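# Four arms move blanket balls into a crate

## Task

Transfer every ball resting on the blanket into the crate, leaving the crate upright at its original spot; then release everything and pull the arms away, since anything held in place only by a robot at the end does not count. For reference, the arm feet sit on the tabletop at roughly (scene frame, metres, heading measured counter-clockwise from +x): arm1 x=-0.87 y=+0.65 z=+0.72 heading -90; arm2 x=-0.87 y=-0.65 z=+0.72 heading +90; arm3 x=+0.00 y=+0.65 z=+0.72 heading -90; arm4 x=+0.00 y=-0.65 z=+0.72 heading +90.

## Robot and tools

Setup. Four identical i2rt Big YAM arms (arm1, arm2, arm3, arm4) are mounted on one table, each with six revolute joints, a two-finger gripper and a wrist camera. arm1 and arm3 stand on the +y side facing -y; arm2 and arm4 stand on the -y side facing +y. Two fixed room cameras exist: cam_high and cam_low. The hand can reach about 1.0 m out from the joint1 axis. Because joints move at different speeds, the path between two postures may sweep widely, so watch for nearby arms.

Frames. Everything shares a scene frame whose origin is on the floor with +z upward. "hand" means the midpoint between the two fingertips; its z axis runs along the fingers and the fingers open and close along its y axis. No printed line gives the exact foot pose of a robot.

Joint meanings and ranges (radians unless noted; tolerance for counting as arrived in brackets):
- joint1_rad -2.879..2.879 (±0.045): rotates the whole arm about its base; positive is counter-clockwise viewed from above; 0 points the arm along the direction its foot faces.
- joint2_rad 0..3.141 (±0.14): shoulder; 0 has the upper arm pointing back, near horizontal; increasing raises it and then brings it forward.
- joint3_rad 0..3.019 (±0.09): elbow; 0 is fully folded, larger values open it.
- joint4_rad -1.692..1.57 (±0.055): hand pitch; positive tips the fingers up.
- joint5_rad -1.57..1.57 (±0.03): hand yaw; positive swings it toward the arm's right.
- joint6_rad -2.094..2.094 (±0.035): hand roll; positive is clockwise seen from behind the hand.
- gripper_m 0..0.093 (±0.003), metres: fingertip gap. Each pad pushes up to roughly 50-62 N, less on some grippers.
With joints 1 and 6 at zero and the hand level and forward, the camera sits above the hand looking toward the fingertips.

execute_actions. Argument "actions" is a list holding either one action or nothing. An action is an object keyed by arm name; each arm entry contains "joints", a map from joint name to an absolute target (not an offset) in the units above. Several arms can be commanded in the same action; they all start at once and may finish at different times. Example: {"arm1": {"joints": {"gripper_m": 0.05}}, "arm2": {"joints": {"joint1_rad": 0.3}}}. Any joint or arm omitted may keep driving toward its previous target without joint_status saying so. Unknown keys or out-of-range numbers cause the whole call to be rejected and nothing moves. One action runs at most 15 s. Optional "cameras" lists which images to return (names above, or "all"); omitted/null/["all"] gives all, [] gives none, a bad name rejects the call. An empty actions list only reports state and images.

wait: "seconds" 0 to 10; commands nothing, the scene keeps running, and it returns the same state and pictures as an empty action.

zoom_image: "camera" plus "region" [x0, y0, x1, y1] in pixels of that camera's most recent full image, top-left is (0,0), no larger than 504 by 504. Only cameras present in the latest result can be zoomed.

read_manual: optional "section" (only "licences"); returns URDF licence text, no motion.

finished_scene: "scene" integer 1 or 2; irreversibly ends that scene after the last command is held and reports success; the next scene's task arrives in its result. Replying with no tool call ends all remaining scenes.

Reading results. Each result gives robot states including joint_positions, joint_status and on_its_own, plus images whose order follows the "pictures" line. joint_status words: "off_target" (stopped short, may still push); "contact_stop" or "time_out" (target dropped, joint holds where it stopped; after time_out a joint can instead keep a target within 0.375, 0.375, 0.113, 0.225, 0.075, 0.3 rad for joints 1-6 of its position and keep pushing, listed in on_its_own); "not_followed" (a self/inter-arm clearance check refused the arm's targets, shown with a "joint command not followed" line and often a "cause:" line; the gripper part still runs, and the refused targets may be retried on later actions until they pass). In on_its_own, "held at" is a joint's current target, not its position. To relieve pushing, send a joint its reported position. Tiny target changes may produce no motion. A loaded joint can sag. "MOTOR HOT" appears from 85 °C; at 100 °C an "OVER-TEMPERATURE FAULT" lets that arm and gripper go limp until cooled, joints then show "limit_stop_at_motor_heat" and should be resent. If a result reports a stop, later execute_actions, wait and finished_scene calls in the same reply are skipped.

Cautions. The arm keeps pushing on contact and can push hard, heating motors; avoid sustained force and long loaded holds, including while thinking. Arms pressing hard against each other fails the run; the clearance check may react late and ignores fingers, gripper housings and wrist cameras. Do not knock rigid objects out of the work area, drop or slam things, or tip the crate. Loose objects may occasionally be nudged by outside disturbances.

Each tool is called after "Emit:" as a command line: name --argument value for each argument, lists and objects as JSON in quotes; but a table of rows of numbers goes row by row, as --pt "numbers of a row", without its own name.

## Session

I'll start by looking at the current state of the scene.

Emit:
execute_actions --actions '[]'

Scene clock: 0.00 s.
Motor temperatures (°C, as the motors report them): arm1=[27 30 30 28 26 28] | arm2=[30 29 30 30 28 27] | arm3=[28 30 30 30 28 29] | arm4=[29 29 28 26 27 30]
arm1.joint_positions: joint1_rad=-0.005 joint2_rad=+0.420 joint3_rad=+1.474 joint4_rad=-1.546 joint5_rad=+0.008 joint6_rad=+0.012 gripper_m=+0.095
arm1.joint_status: not commanded
arm1.hand: x=-0.8734 y=+0.5415 z=+1.3185 quat_wxyz=(-0.361, -0.616, -0.597, +0.366) (m; scene frame)
arm2.joint_positions: joint1_rad=+0.016 joint2_rad=+0.454 joint3_rad=+1.456 joint4_rad=-1.532 joint5_rad=-0.004 joint6_rad=+0.007 gripper_m=+0.095
arm2.joint_status: not commanded
arm2.hand: x=-0.8678 y=-0.5267 z=+1.2857 quat_wxyz=(-0.343, +0.618, -0.605, -0.367) (m; scene frame)
arm3.joint_positions: joint1_rad=+0.004 joint2_rad=+0.433 joint3_rad=+1.451 joint4_rad=-1.533 joint5_rad=-0.016 joint6_rad=+0.006 gripper_m=+0.094
arm3.joint_status: not commanded
arm3.hand: x=+0.0135 y=+0.5329 z=+1.3653 quat_wxyz=(-0.368, -0.594, -0.625, +0.348) (m; scene frame)
arm4.joint_positions: joint1_rad=-0.014 joint2_rad=+0.420 joint3_rad=+1.476 joint4_rad=-1.543 joint5_rad=+0.002 joint6_rad=-0.003 gripper_m=+0.094
arm4.joint_status: not commanded
arm4.hand: x=+0.0046 y=-0.5381 z=+1.3474 quat_wxyz=(-0.360, +0.609, -0.604, -0.367) (m; scene frame)
pictures: arm1_cam_wrist, arm2_cam_wrist, arm3_cam_wrist, arm4_cam_wrist, cam_high, cam_low
Images, in order (width x height): arm1_cam_wrist 616x616, arm2_cam_wrist 616x616, arm3_cam_wrist 616x616, arm4_cam_wrist 616x616, cam_high 672x504, cam_low 672x504.

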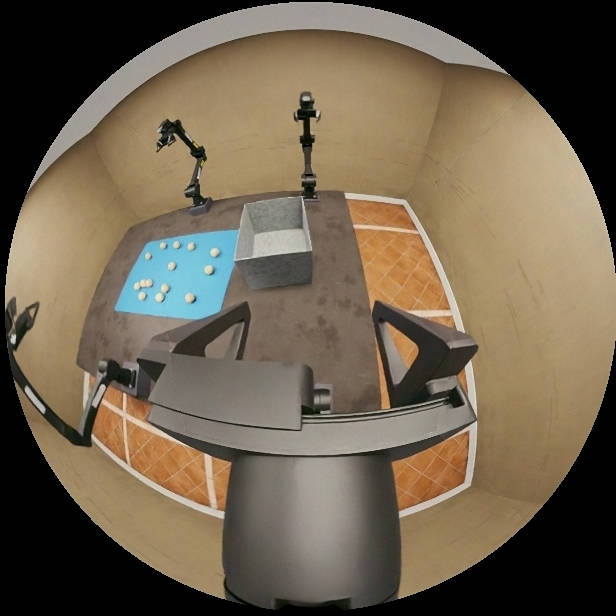

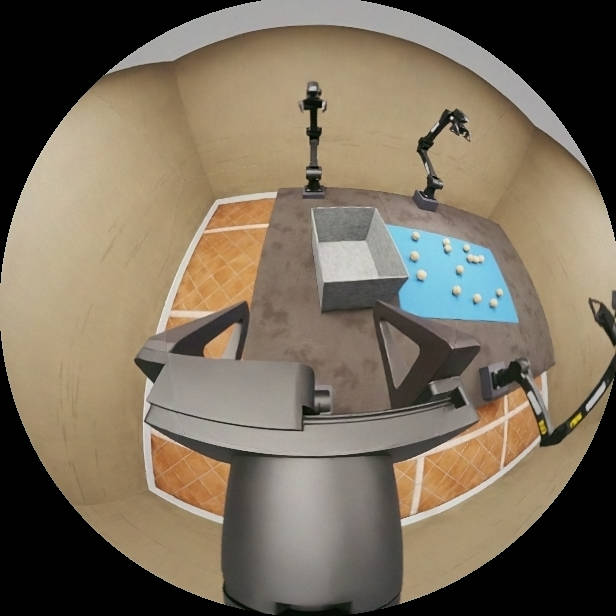

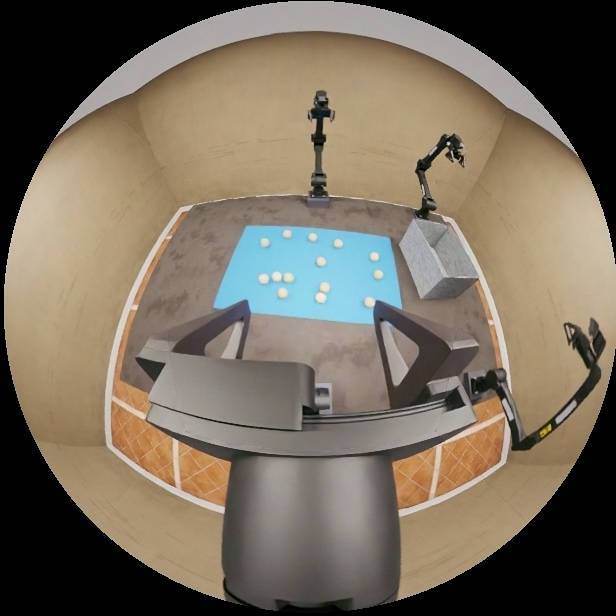

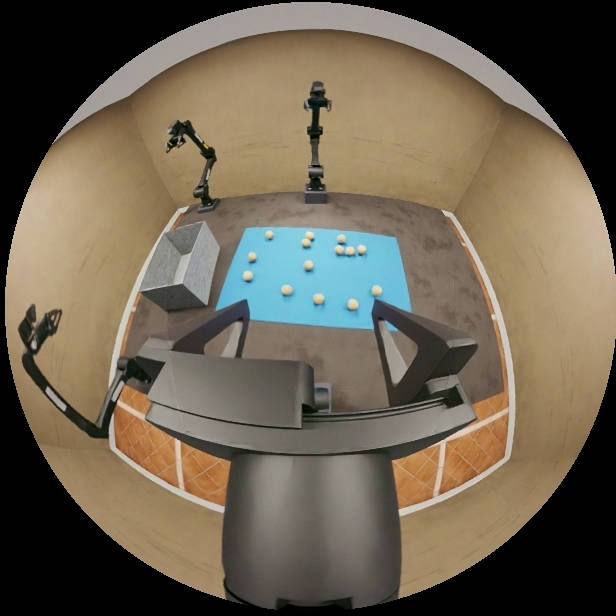

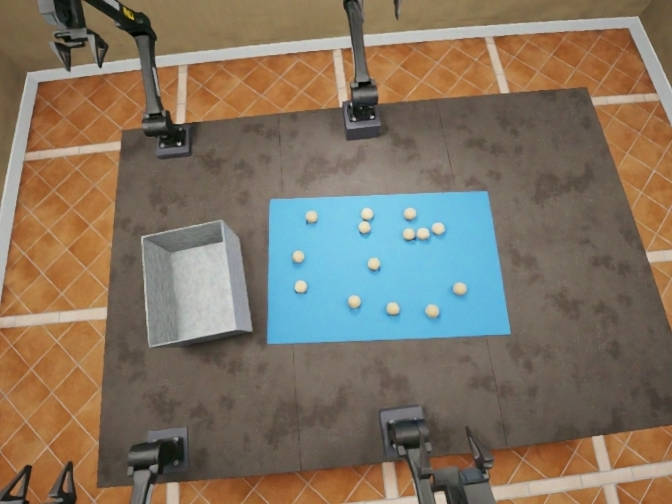

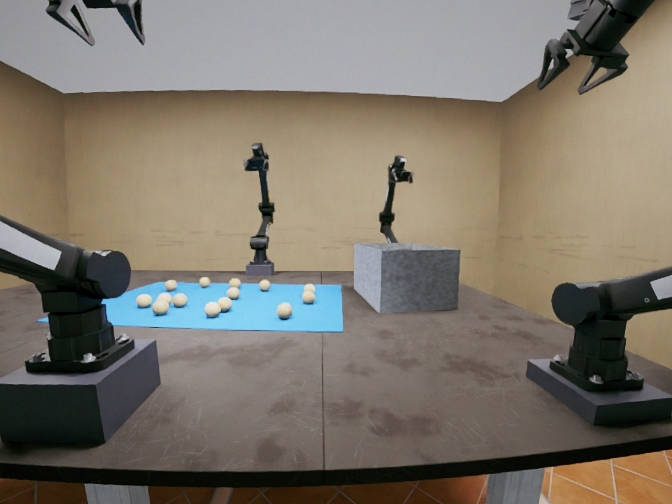

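Emit:
zoom_image --camera "cam_high" --region '[90, 80, 590, 490]'

Emit:
zoom_image --camera "cam_high" --region '[260, 180, 520, 360]'

Emit:
zoom_image --camera "cam_low" --region '[100, 220, 480, 360]'

Region (90, 80, 590, 490) of cam_high's 672x504 image, scaled by 1.008, with more detail than that image has; it fills the top 413 rows of this view, and the rest is white.

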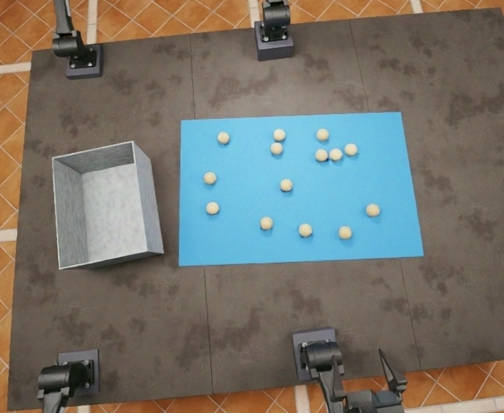

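Region (260, 180, 520, 360) of cam_high's 672x504 image, scaled by 1.938, with more detail than that image has; it fills the top 349 rows of this view, and the rest is white.

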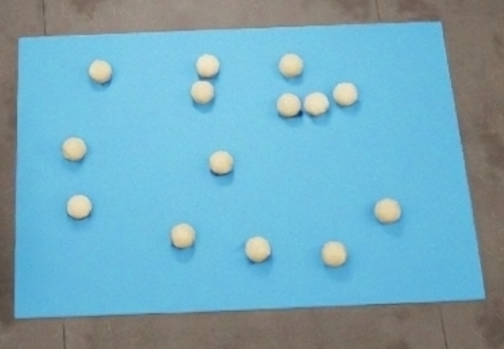

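Region (100, 220, 480, 360) of cam_low's 672x504 image, scaled by 1.326, with more detail than that image has; it fills the top 186 rows of this view, and the rest is white.

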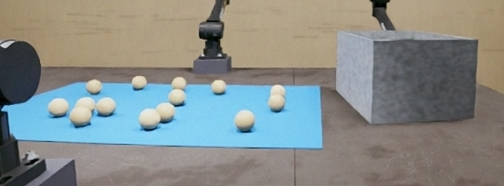

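Emit:
zoom_image --camera "cam_high" --region '[110, 90, 230, 180]'

Emit:
zoom_image --camera "cam_high" --region '[310, 70, 430, 160]'

Emit:
zoom_image --camera "cam_high" --region '[90, 410, 210, 500]'

Emit:
zoom_image --camera "cam_high" --region '[350, 390, 470, 480]'

Emit:
zoom_image --camera "cam_high" --region '[120, 205, 280, 365]'

Region (110, 90, 230, 180) of cam_high's 672x504 image, scaled by 4.200, with more detail than that image has; it fills the top 378 rows of this view, and the rest is white.

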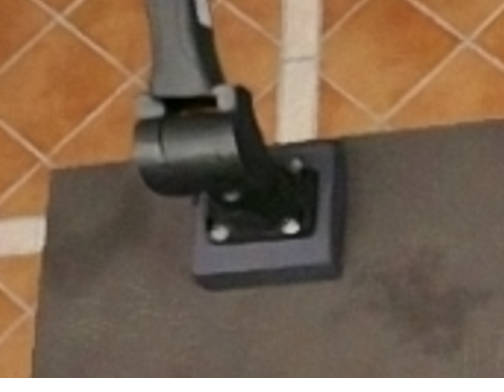

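Region (310, 70, 430, 160) of cam_high's 672x504 image, scaled by 4.200, with more detail than that image has; it fills the top 378 rows of this view, and the rest is white.

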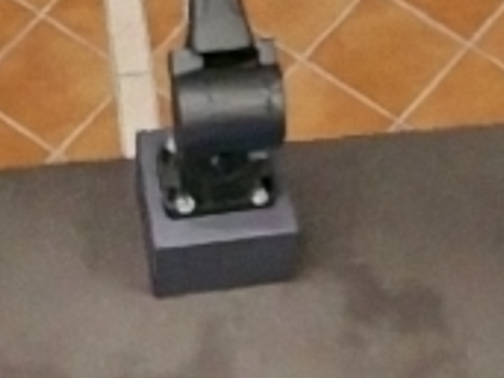

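Region (90, 410, 210, 500) of cam_high's 672x504 image, scaled by 4.200, with more detail than that image has; it fills the top 378 rows of this view, and the rest is white.

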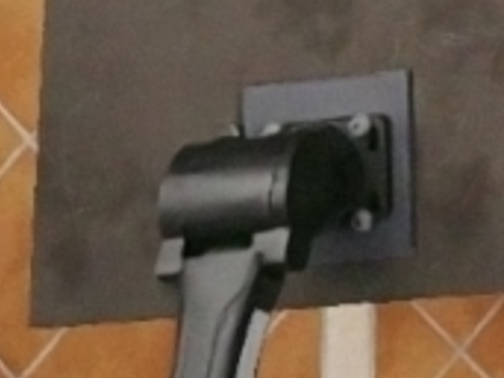

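Region (350, 390, 470, 480) of cam_high's 672x504 image, scaled by 4.200, with more detail than that image has; it fills the top 378 rows of this view, and the rest is white.

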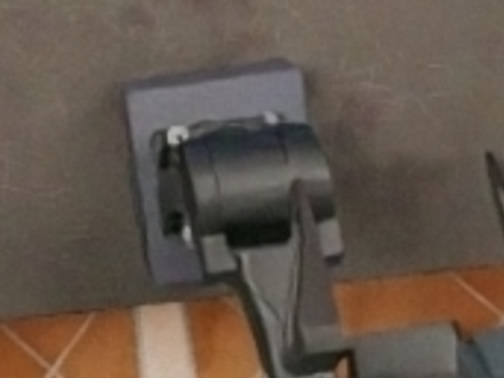

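Region (120, 205, 280, 365) of cam_high's 672x504 image, scaled by 3.150, with more detail than that image has.

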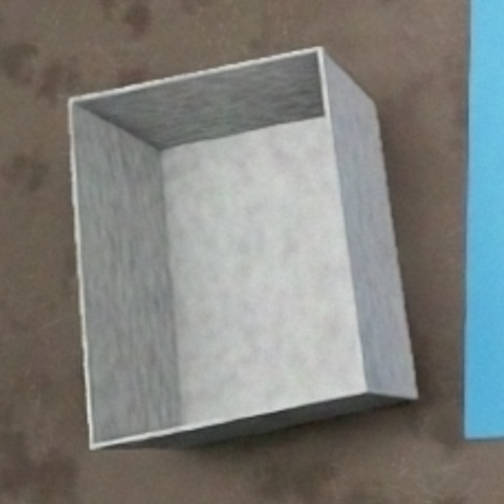

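Emit:
execute_actions --actions '[{"arm1":{"joints":{"joint1_rad":0.954,"joint2_rad":2.055,"joint3_rad":1.735,"joint4_rad":-0.880,"joint5_rad":0,"joint6_rad":0}},"arm2":{"joints":{"joint1_rad":-0.778,"joint2_rad":2.121,"joint3_rad":1.920,"joint4_rad":-0.999,"joint5_rad":0,"joint6_rad":0}},"arm3":{"joints":{"joint1_rad":0.279,"joint2_rad":1.779,"joint3_rad":1.221,"joint4_rad":-1.013,"joint5_rad":0,"joint6_rad":0}},"arm4":{"joints":{"joint1_rad":-0.573,"joint2_rad":1.948,"joint3_rad":1.571,"joint4_rad":-1.194,"joint5_rad":0,"joint6_rad":0}}}]'

Scene clock: 23.03 s.
Motor temperatures (°C, as the motors report them): arm1=[27 31 32 28 26 28] | arm2=[30 30 32 30 28 27] | arm3=[28 31 33 30 28 29] | arm4=[29 30 31 27 27 30]
arm1.joint_positions: joint1_rad=+0.954 joint2_rad=+2.042 joint3_rad=+1.710 joint4_rad=-0.888 joint5_rad=+0.001 joint6_rad=+0.009 gripper_m=+0.095
arm1.joint_status: all done
arm1.hand: x=-0.3034 y=+0.2396 z=+0.8378 quat_wxyz=(-0.166, -0.307, -0.935, +0.054) (m; scene frame)
arm2.joint_positions: joint1_rad=-0.784 joint2_rad=+2.144 joint3_rad=+1.889 joint4_rad=-0.999 joint5_rad=-0.003 joint6_rad=+0.007 gripper_m=+0.095
arm2.joint_status: all done
arm2.hand: x=-0.3620 y=-0.1253 z=+0.8103 quat_wxyz=(-0.141, +0.382, -0.911, -0.071) (m; scene frame)
arm3.joint_positions: joint1_rad=+0.276 joint2_rad=+1.768 joint3_rad=+1.213 joint4_rad=-1.020 joint5_rad=+0.000 joint6_rad=+0.006 gripper_m=+0.094
arm3.joint_status: all done
arm3.hand: x=+0.1500 y=+0.1875 z=+0.8525 quat_wxyz=(+0.004, -0.591, -0.807, +0.005) (m; scene frame)
arm4.joint_positions: joint1_rad=-0.572 joint2_rad=+1.933 joint3_rad=+1.570 joint4_rad=-1.204 joint5_rad=-0.001 joint6_rad=-0.003 gripper_m=+0.094
arm4.joint_status: all done
arm4.hand: x=+0.3011 y=-0.1562 z=+0.8578 quat_wxyz=(+0.003, +0.491, -0.871, -0.002) (m; scene frame)
pictures: arm1_cam_wrist, arm2_cam_wrist, arm3_cam_wrist, arm4_cam_wrist, cam_high, cam_low
Images, in order (width x height): arm1_cam_wrist 616x616, arm2_cam_wrist 616x616, arm3_cam_wrist 616x616, arm4_cam_wrist 616x616, cam_high 672x504, cam_low 672x504.

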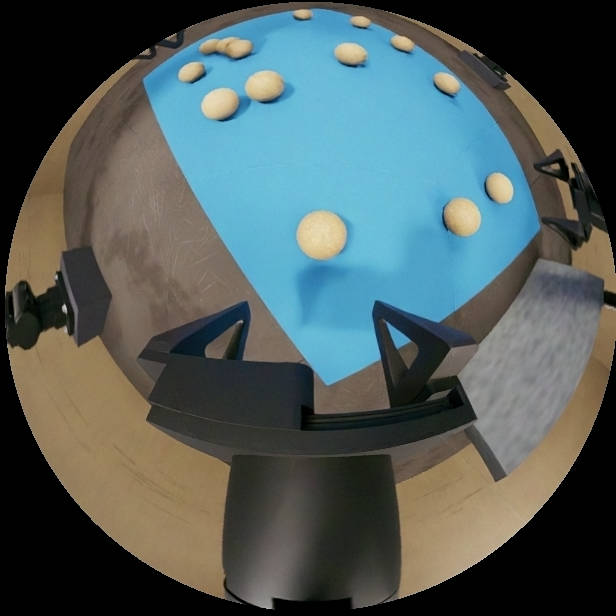

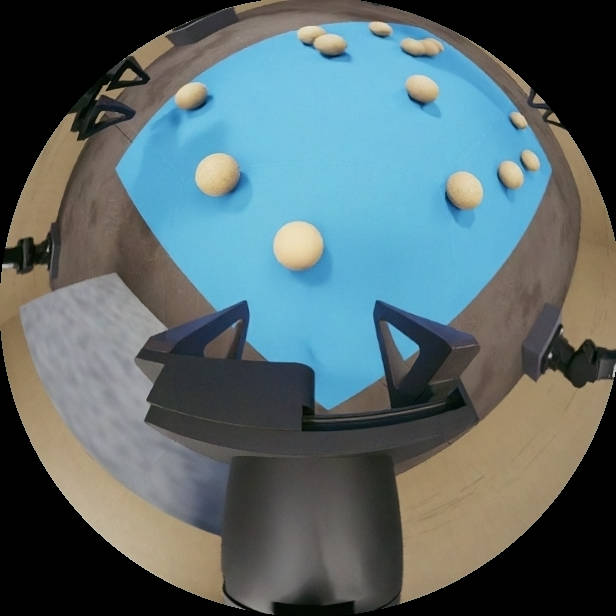

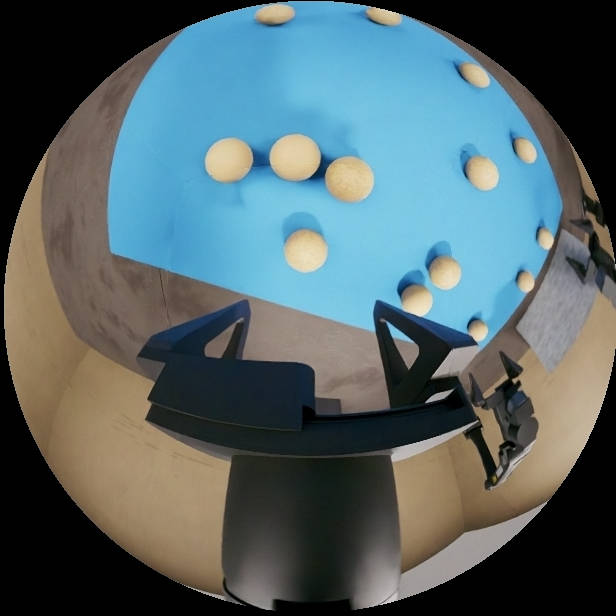

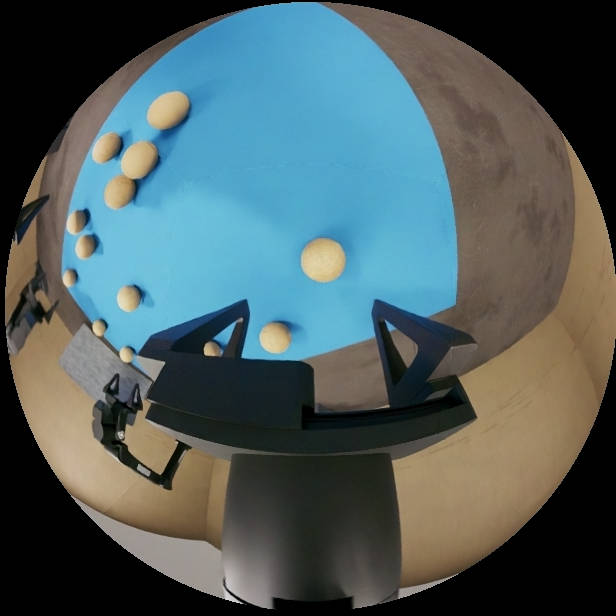

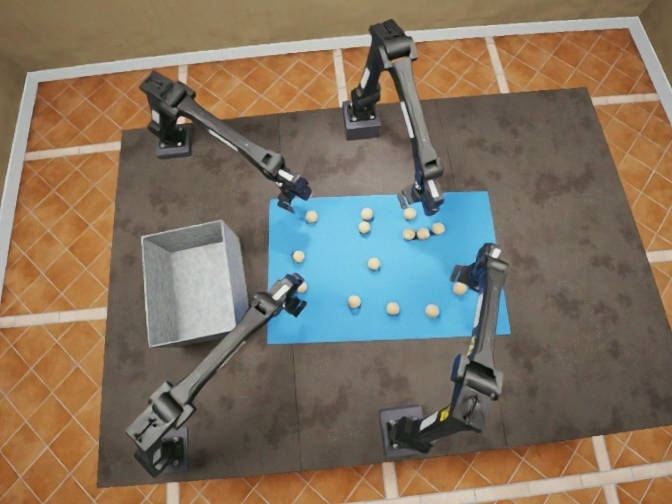

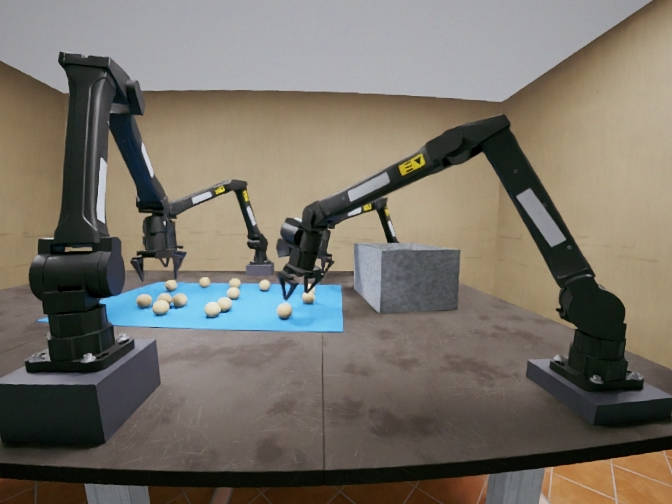

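Emit:
zoom_image --camera "arm3_cam_wrist" --region '[190, 120, 430, 360]'

Emit:
zoom_image --camera "arm4_cam_wrist" --region '[190, 120, 430, 360]'

Emit:
zoom_image --camera "arm1_cam_wrist" --region '[190, 120, 430, 360]'

Emit:
zoom_image --camera "arm2_cam_wrist" --region '[190, 120, 430, 360]'

Region (190, 120, 430, 360) of arm3_cam_wrist's 616x616 image, scaled by 2.100, with more detail than that image has.

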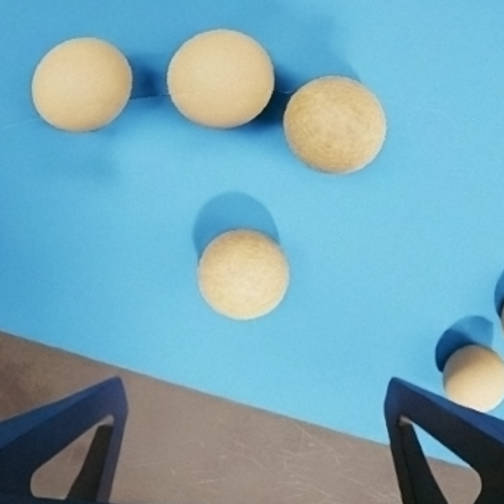

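Region (190, 120, 430, 360) of arm4_cam_wrist's 616x616 image, scaled by 2.100, with more detail than that image has.

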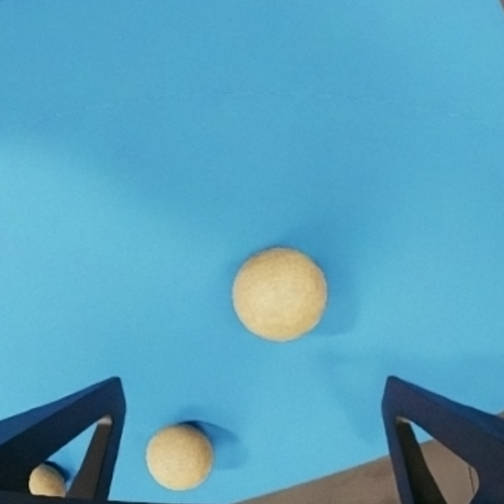

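Region (190, 120, 430, 360) of arm1_cam_wrist's 616x616 image, scaled by 2.100, with more detail than that image has.

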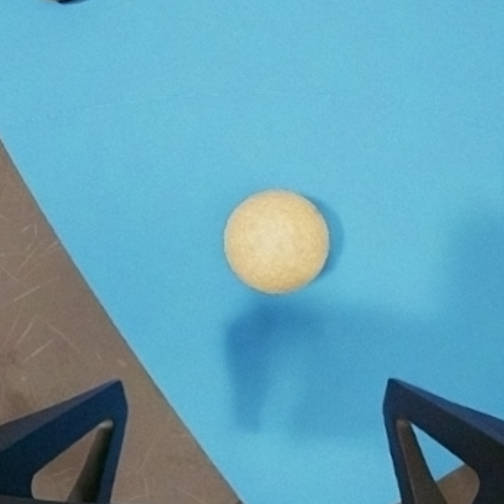

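Region (190, 120, 430, 360) of arm2_cam_wrist's 616x616 image, scaled by 2.100, with more detail than that image has.

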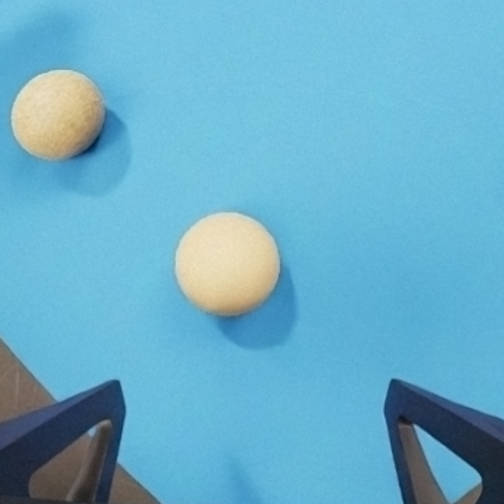

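Emit:
execute_actions --actions '[]' --cameras '[]'

Scene clock: 28.93 s.
Motor temperatures (°C, as the motors report them): arm1=[27 32 33 28 26 28] | arm2=[30 32 34 30 28 27] | arm3=[28 32 34 30 28 29] | arm4=[29 31 31 26 27 30]
arm1.joint_positions: joint1_rad=+0.954 joint2_rad=+2.042 joint3_rad=+1.710 joint4_rad=-0.888 joint5_rad=+0.001 joint6_rad=+0.009 gripper_m=+0.095
arm1.joint_status: all done
arm1.hand: x=-0.3034 y=+0.2396 z=+0.8378 quat_wxyz=(-0.166, -0.307, -0.935, +0.054) (m; scene frame)
arm2.joint_positions: joint1_rad=-0.784 joint2_rad=+2.144 joint3_rad=+1.889 joint4_rad=-0.999 joint5_rad=-0.003 joint6_rad=+0.007 gripper_m=+0.095
arm2.joint_status: all done
arm2.hand: x=-0.3620 y=-0.1253 z=+0.8103 quat_wxyz=(-0.141, +0.382, -0.911, -0.071) (m; scene frame)
arm3.joint_positions: joint1_rad=+0.276 joint2_rad=+1.768 joint3_rad=+1.213 joint4_rad=-1.020 joint5_rad=+0.000 joint6_rad=+0.006 gripper_m=+0.094
arm3.joint_status: all done
arm3.hand: x=+0.1500 y=+0.1875 z=+0.8525 quat_wxyz=(+0.004, -0.591, -0.807, +0.005) (m; scene frame)
arm4.joint_positions: joint1_rad=-0.572 joint2_rad=+1.933 joint3_rad=+1.570 joint4_rad=-1.204 joint5_rad=-0.001 joint6_rad=-0.003 gripper_m=+0.094
arm4.joint_status: all done
arm4.hand: x=+0.3011 y=-0.1562 z=+0.8578 quat_wxyz=(+0.003, +0.491, -0.871, -0.002) (m; scene frame)
pictures: none
No camera images: the call's "cameras" was empty. Leave "cameras" out to get every camera's image.

Emit:
execute_actions --actions '[{"arm1":{"joints":{"joint1_rad":0.938,"joint2_rad":2.260,"joint3_rad":1.863,"joint4_rad":-0.741}},"arm2":{"joints":{"joint1_rad":-0.759,"joint2_rad":2.291,"joint3_rad":2.003,"joint4_rad":-0.853}},"arm3":{"joints":{"joint1_rad":0.293,"joint2_rad":1.977,"joint3_rad":1.157,"joint4_rad":-0.747}},"arm4":{"joints":{"joint1_rad":-0.597,"joint2_rad":2.067,"joint3_rad":1.461,"joint4_rad":-0.977}}}]'

Scene clock: 36.70 s.
Motor temperatures (°C, as the motors report them): arm1=[27 33 34 28 26 28] | arm2=[30 33 35 30 28 27] | arm3=[28 32 34 30 28 29] | arm4=[29 31 32 26 27 30]
arm1.joint_positions: joint1_rad=+0.942 joint2_rad=+2.250 joint3_rad=+1.836 joint4_rad=-0.752 joint5_rad=+0.001 joint6_rad=+0.008 gripper_m=+0.095
arm1.joint_status: all done
arm1.hand: x=-0.2607 y=+0.1975 z=+0.7586 quat_wxyz=(-0.191, -0.311, -0.929, +0.063) (m; scene frame)
arm2.joint_positions: joint1_rad=-0.763 joint2_rad=+2.309 joint3_rad=+1.955 joint4_rad=-0.865 joint5_rad=+0.000 joint6_rad=+0.006 gripper_m=+0.095
arm2.joint_status: all done
arm2.hand: x=-0.3468 y=-0.0852 z=+0.7303 quat_wxyz=(-0.157, +0.391, -0.904, -0.078) (m; scene frame)
arm3.joint_positions: joint1_rad=+0.288 joint2_rad=+1.974 joint3_rad=+1.150 joint4_rad=-0.757 joint5_rad=-0.002 joint6_rad=+0.006 gripper_m=+0.094
arm3.joint_status: all done
arm3.hand: x=+0.1556 y=+0.1852 z=+0.7369 quat_wxyz=(+0.006, -0.586, -0.810, +0.002) (m; scene frame)
arm4.joint_positions: joint1_rad=-0.592 joint2_rad=+2.057 joint3_rad=+1.461 joint4_rad=-0.995 joint5_rad=+0.002 joint6_rad=-0.003 gripper_m=+0.094
arm4.joint_status: all done
arm4.hand: x=+0.3060 y=-0.1696 z=+0.7515 quat_wxyz=(+0.014, +0.483, -0.876, +0.006) (m; scene frame)
pictures: arm1_cam_wrist, arm2_cam_wrist, arm3_cam_wrist, arm4_cam_wrist, cam_high, cam_low
Images, in order (width x height): arm1_cam_wrist 616x616, arm2_cam_wrist 616x616, arm3_cam_wrist 616x616, arm4_cam_wrist 616x616, cam_high 672x504, cam_low 672x504.

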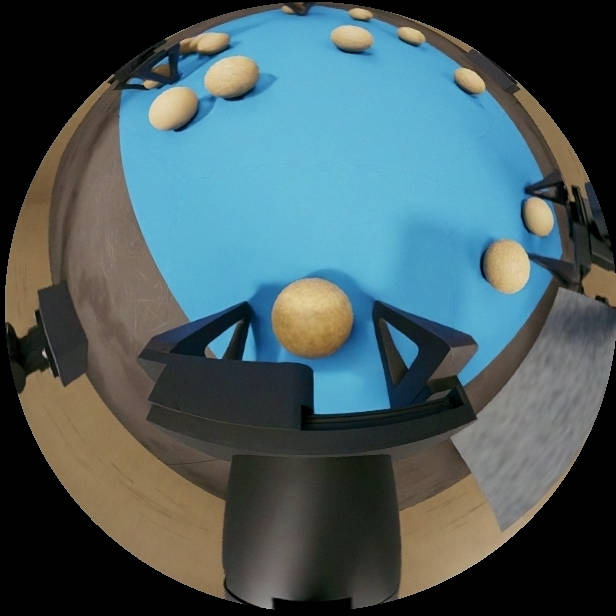

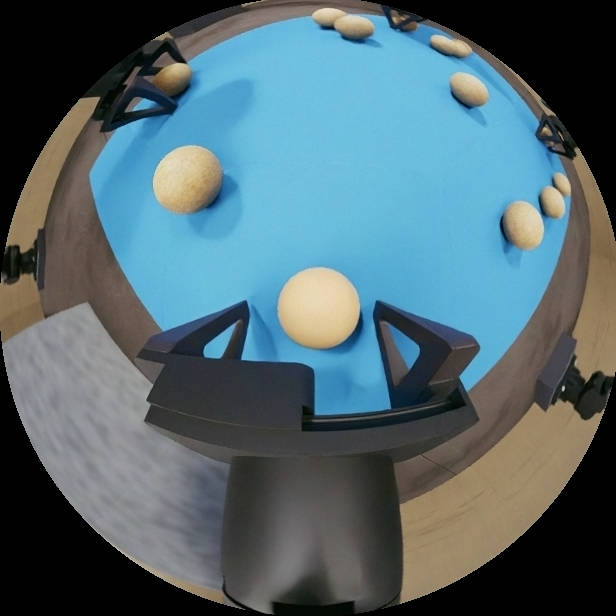

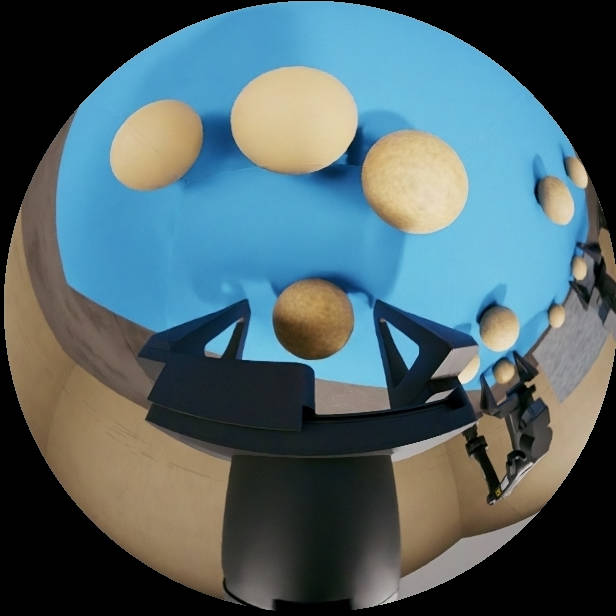

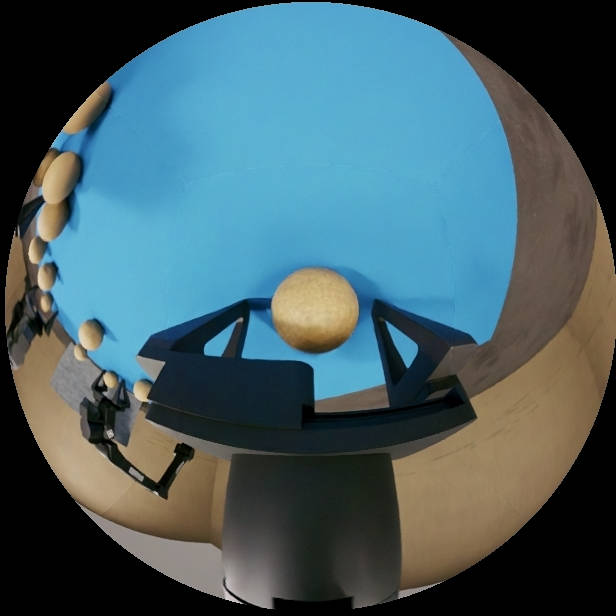

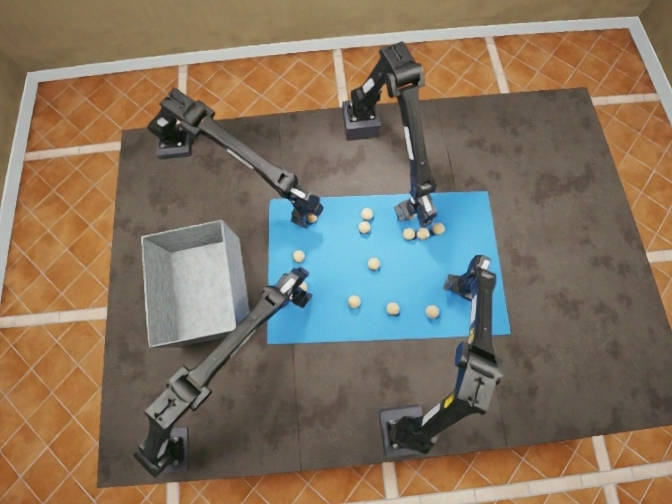

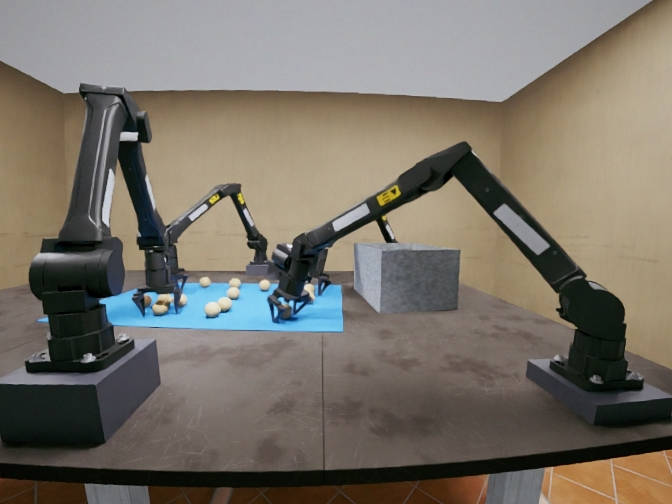

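Emit:
execute_actions --actions '[{"arm1":{"joints":{"gripper_m":0.04}},"arm2":{"joints":{"gripper_m":0.04,"joint4_rad":-0.818}},"arm3":{"joints":{"gripper_m":0.04}},"arm4":{"joints":{"gripper_m":0.04,"joint4_rad":-0.932}}}]' --cameras '["arm1_cam_wrist","arm2_cam_wrist","arm3_cam_wrist","arm4_cam_wrist"]'

Scene clock: 38.67 s.
Motor temperatures (°C, as the motors report them): arm1=[27 33 34 28 26 28] | arm2=[30 34 35 30 28 27] | arm3=[28 33 34 30 28 29] | arm4=[29 32 32 26 27 30]
arm1.joint_positions: joint1_rad=+0.942 joint2_rad=+2.250 joint3_rad=+1.836 joint4_rad=-0.752 joint5_rad=+0.001 joint6_rad=+0.008 gripper_m=+0.047
arm1.joint_status: gripper_m off_target (ended at +0.047, target +0.040)
arm1.hand: x=-0.2606 y=+0.1975 z=+0.7586 quat_wxyz=(-0.191, -0.311, -0.929, +0.063) (m; scene frame)
arm2.joint_positions: joint1_rad=-0.763 joint2_rad=+2.309 joint3_rad=+1.955 joint4_rad=-0.835 joint5_rad=+0.000 joint6_rad=+0.006 gripper_m=+0.047
arm2.joint_status: gripper_m off_target (ended at +0.047, target +0.040); the others done
arm2.hand: x=-0.3422 y=-0.0803 z=+0.7329 quat_wxyz=(-0.170, +0.389, -0.901, -0.084) (m; scene frame)
arm3.joint_positions: joint1_rad=+0.288 joint2_rad=+1.974 joint3_rad=+1.150 joint4_rad=-0.757 joint5_rad=-0.002 joint6_rad=+0.006 gripper_m=+0.046
arm3.joint_status: gripper_m off_target (ended at +0.046, target +0.040)
arm3.hand: x=+0.1555 y=+0.1852 z=+0.7369 quat_wxyz=(+0.006, -0.586, -0.810, +0.002) (m; scene frame)
arm4.joint_positions: joint1_rad=-0.592 joint2_rad=+2.057 joint3_rad=+1.461 joint4_rad=-0.951 joint5_rad=+0.001 joint6_rad=-0.003 gripper_m=+0.046
arm4.joint_status: gripper_m off_target (ended at +0.046, target +0.040); the others done
arm4.hand: x=+0.3117 y=-0.1604 z=+0.7514 quat_wxyz=(-0.005, +0.483, -0.876, -0.005) (m; scene frame)
pictures: arm1_cam_wrist, arm2_cam_wrist, arm3_cam_wrist, arm4_cam_wrist
Images, in order (width x height): arm1_cam_wrist 616x616, arm2_cam_wrist 616x616, arm3_cam_wrist 616x616, arm4_cam_wrist 616x616.

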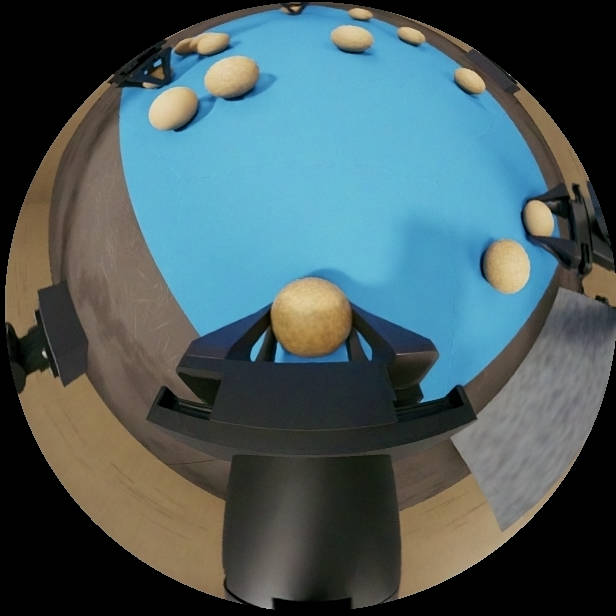

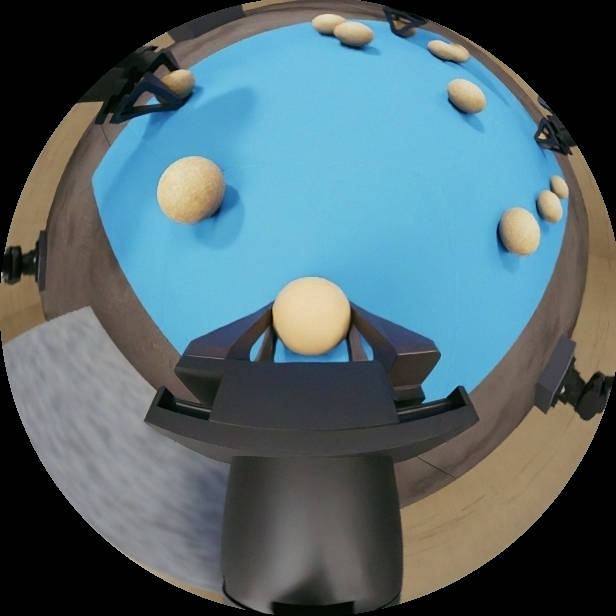

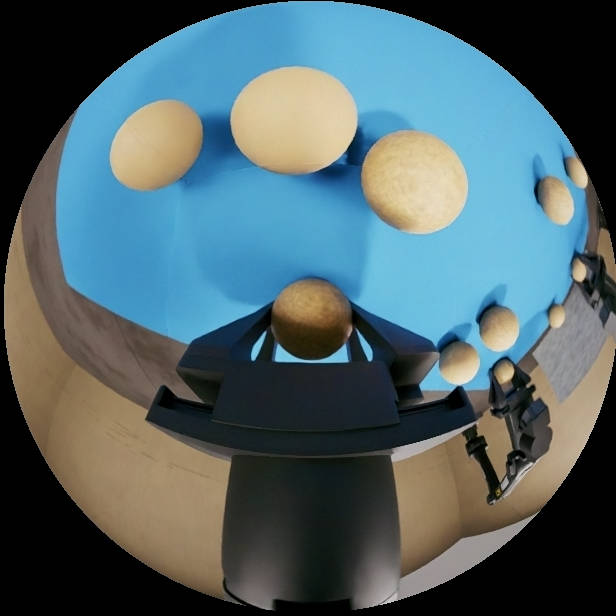

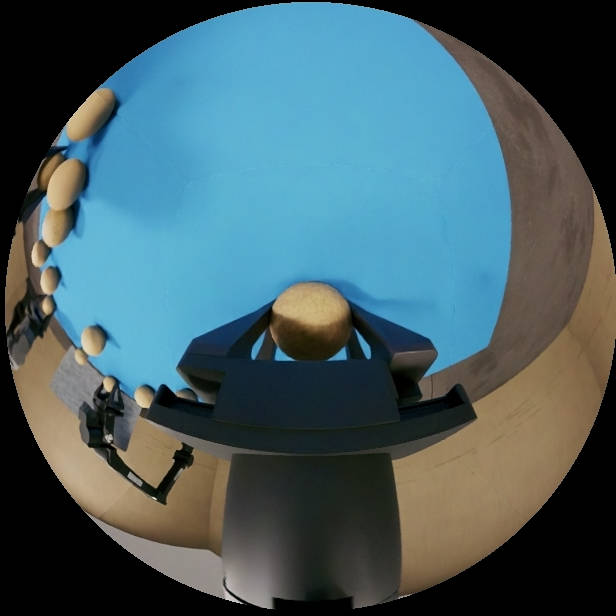

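Emit:
execute_actions --actions '[{"arm1":{"joints":{"joint1_rad":0.90,"joint2_rad":1.895,"joint3_rad":2.059,"joint4_rad":-1.60}},"arm2":{"joints":{"joint2_rad":1.98,"joint3_rad":2.26,"joint4_rad":-1.615}},"arm3":{"joints":{"joint1_rad":-0.05,"joint2_rad":1.83,"joint3_rad":1.28,"joint4_rad":-1.005}},"arm4":{"joints":{"joint1_rad":-0.35,"joint2_rad":1.83,"joint3_rad":1.40,"joint4_rad":-1.12}}}]'

Scene clock: 61.73 s.
Motor temperatures (°C, as the motors report them): arm1=[27 35 35 28 26 28] | arm2=[30 37 37 30 28 27] | arm3=[28 34 34 30 28 29] | arm4=[29 33 32 26 27 30]
arm1.joint_positions: joint1_rad=+0.895 joint2_rad=+1.883 joint3_rad=+2.053 joint4_rad=-1.588 joint5_rad=+0.001 joint6_rad=+0.008 gripper_m=+0.047
arm1.joint_status: all done
arm1.hand: x=-0.3930 y=+0.2594 z=+1.0475 quat_wxyz=(-0.072, -0.339, -0.938, +0.026) (m; scene frame)
arm2.joint_positions: joint1_rad=-0.763 joint2_rad=+2.011 joint3_rad=+2.253 joint4_rad=-1.607 joint5_rad=+0.000 joint6_rad=+0.006 gripper_m=+0.047
arm2.joint_status: all done
arm2.hand: x=-0.4140 y=-0.1647 z=+1.0241 quat_wxyz=(-0.091, +0.395, -0.913, -0.049) (m; scene frame)
arm3.joint_positions: joint1_rad=-0.048 joint2_rad=+1.803 joint3_rad=+1.272 joint4_rad=-0.997 joint5_rad=+0.001 joint6_rad=+0.006 gripper_m=+0.046
arm3.joint_status: all done
arm3.hand: x=-0.0055 y=+0.1353 z=+0.8574 quat_wxyz=(-0.013, -0.713, -0.701, +0.022) (m; scene frame)
arm4.joint_positions: joint1_rad=-0.350 joint2_rad=+1.811 joint3_rad=+1.396 joint4_rad=-1.103 joint5_rad=-0.002 joint6_rad=-0.003 gripper_m=+0.046
arm4.joint_status: all done
arm4.hand: x=+0.1731 y=-0.1372 z=+0.8623 quat_wxyz=(-0.016, +0.585, -0.811, -0.017) (m; scene frame)
pictures: arm1_cam_wrist, arm2_cam_wrist, arm3_cam_wrist, arm4_cam_wrist, cam_high, cam_low
Images, in order (width x height): arm1_cam_wrist 616x616, arm2_cam_wrist 616x616, arm3_cam_wrist 616x616, arm4_cam_wrist 616x616, cam_high 672x504, cam_low 672x504.

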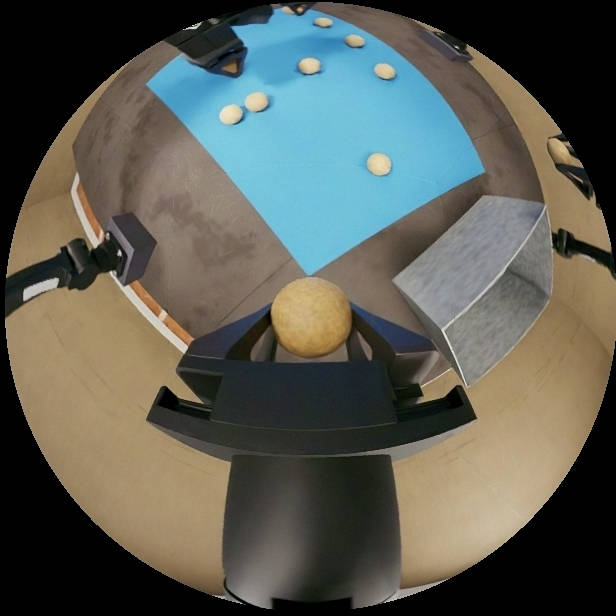

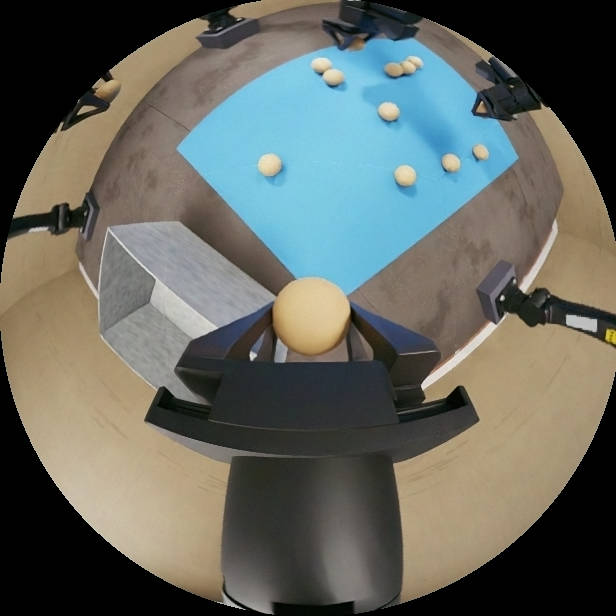

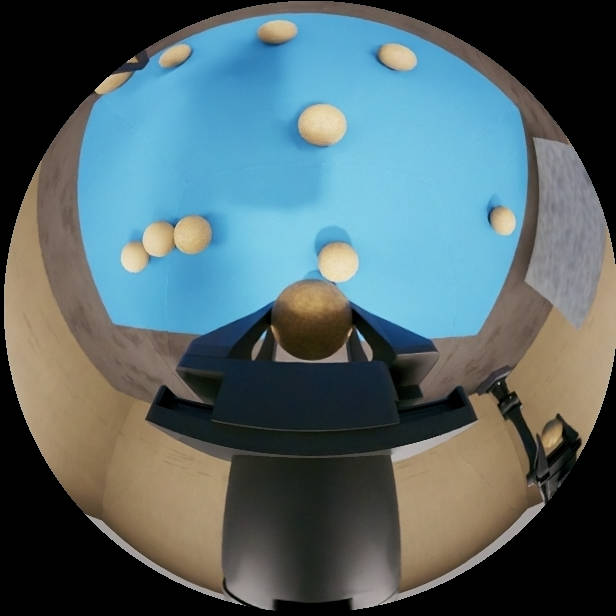

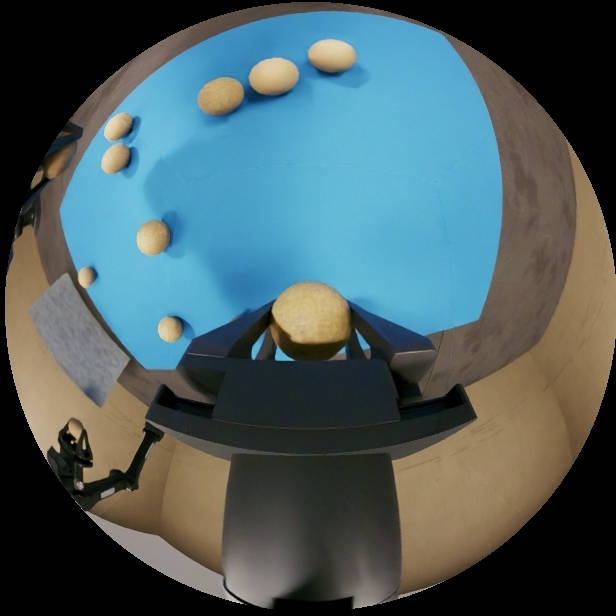

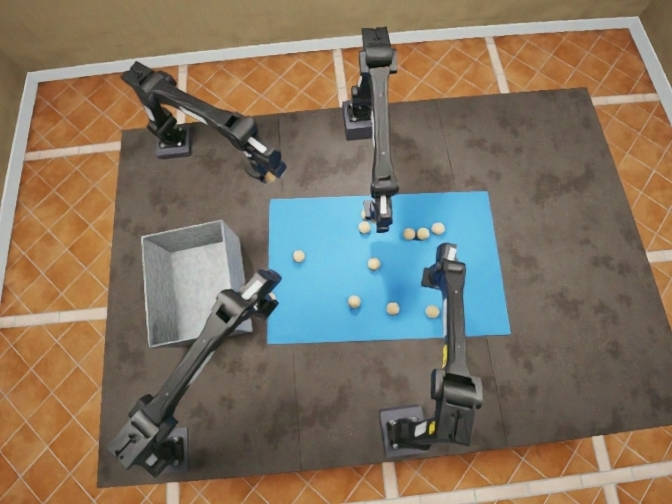

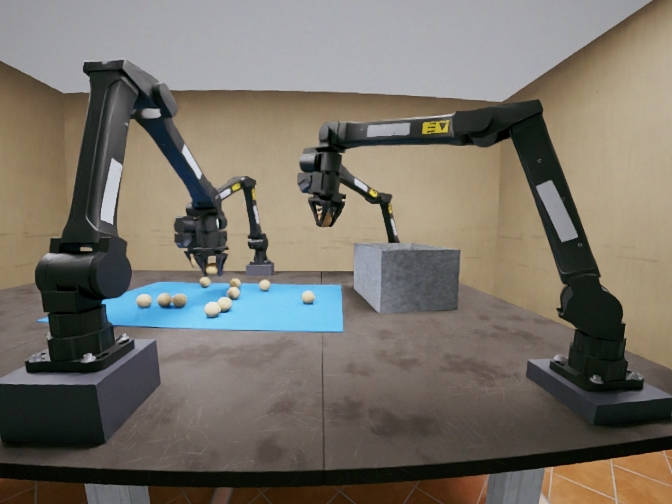

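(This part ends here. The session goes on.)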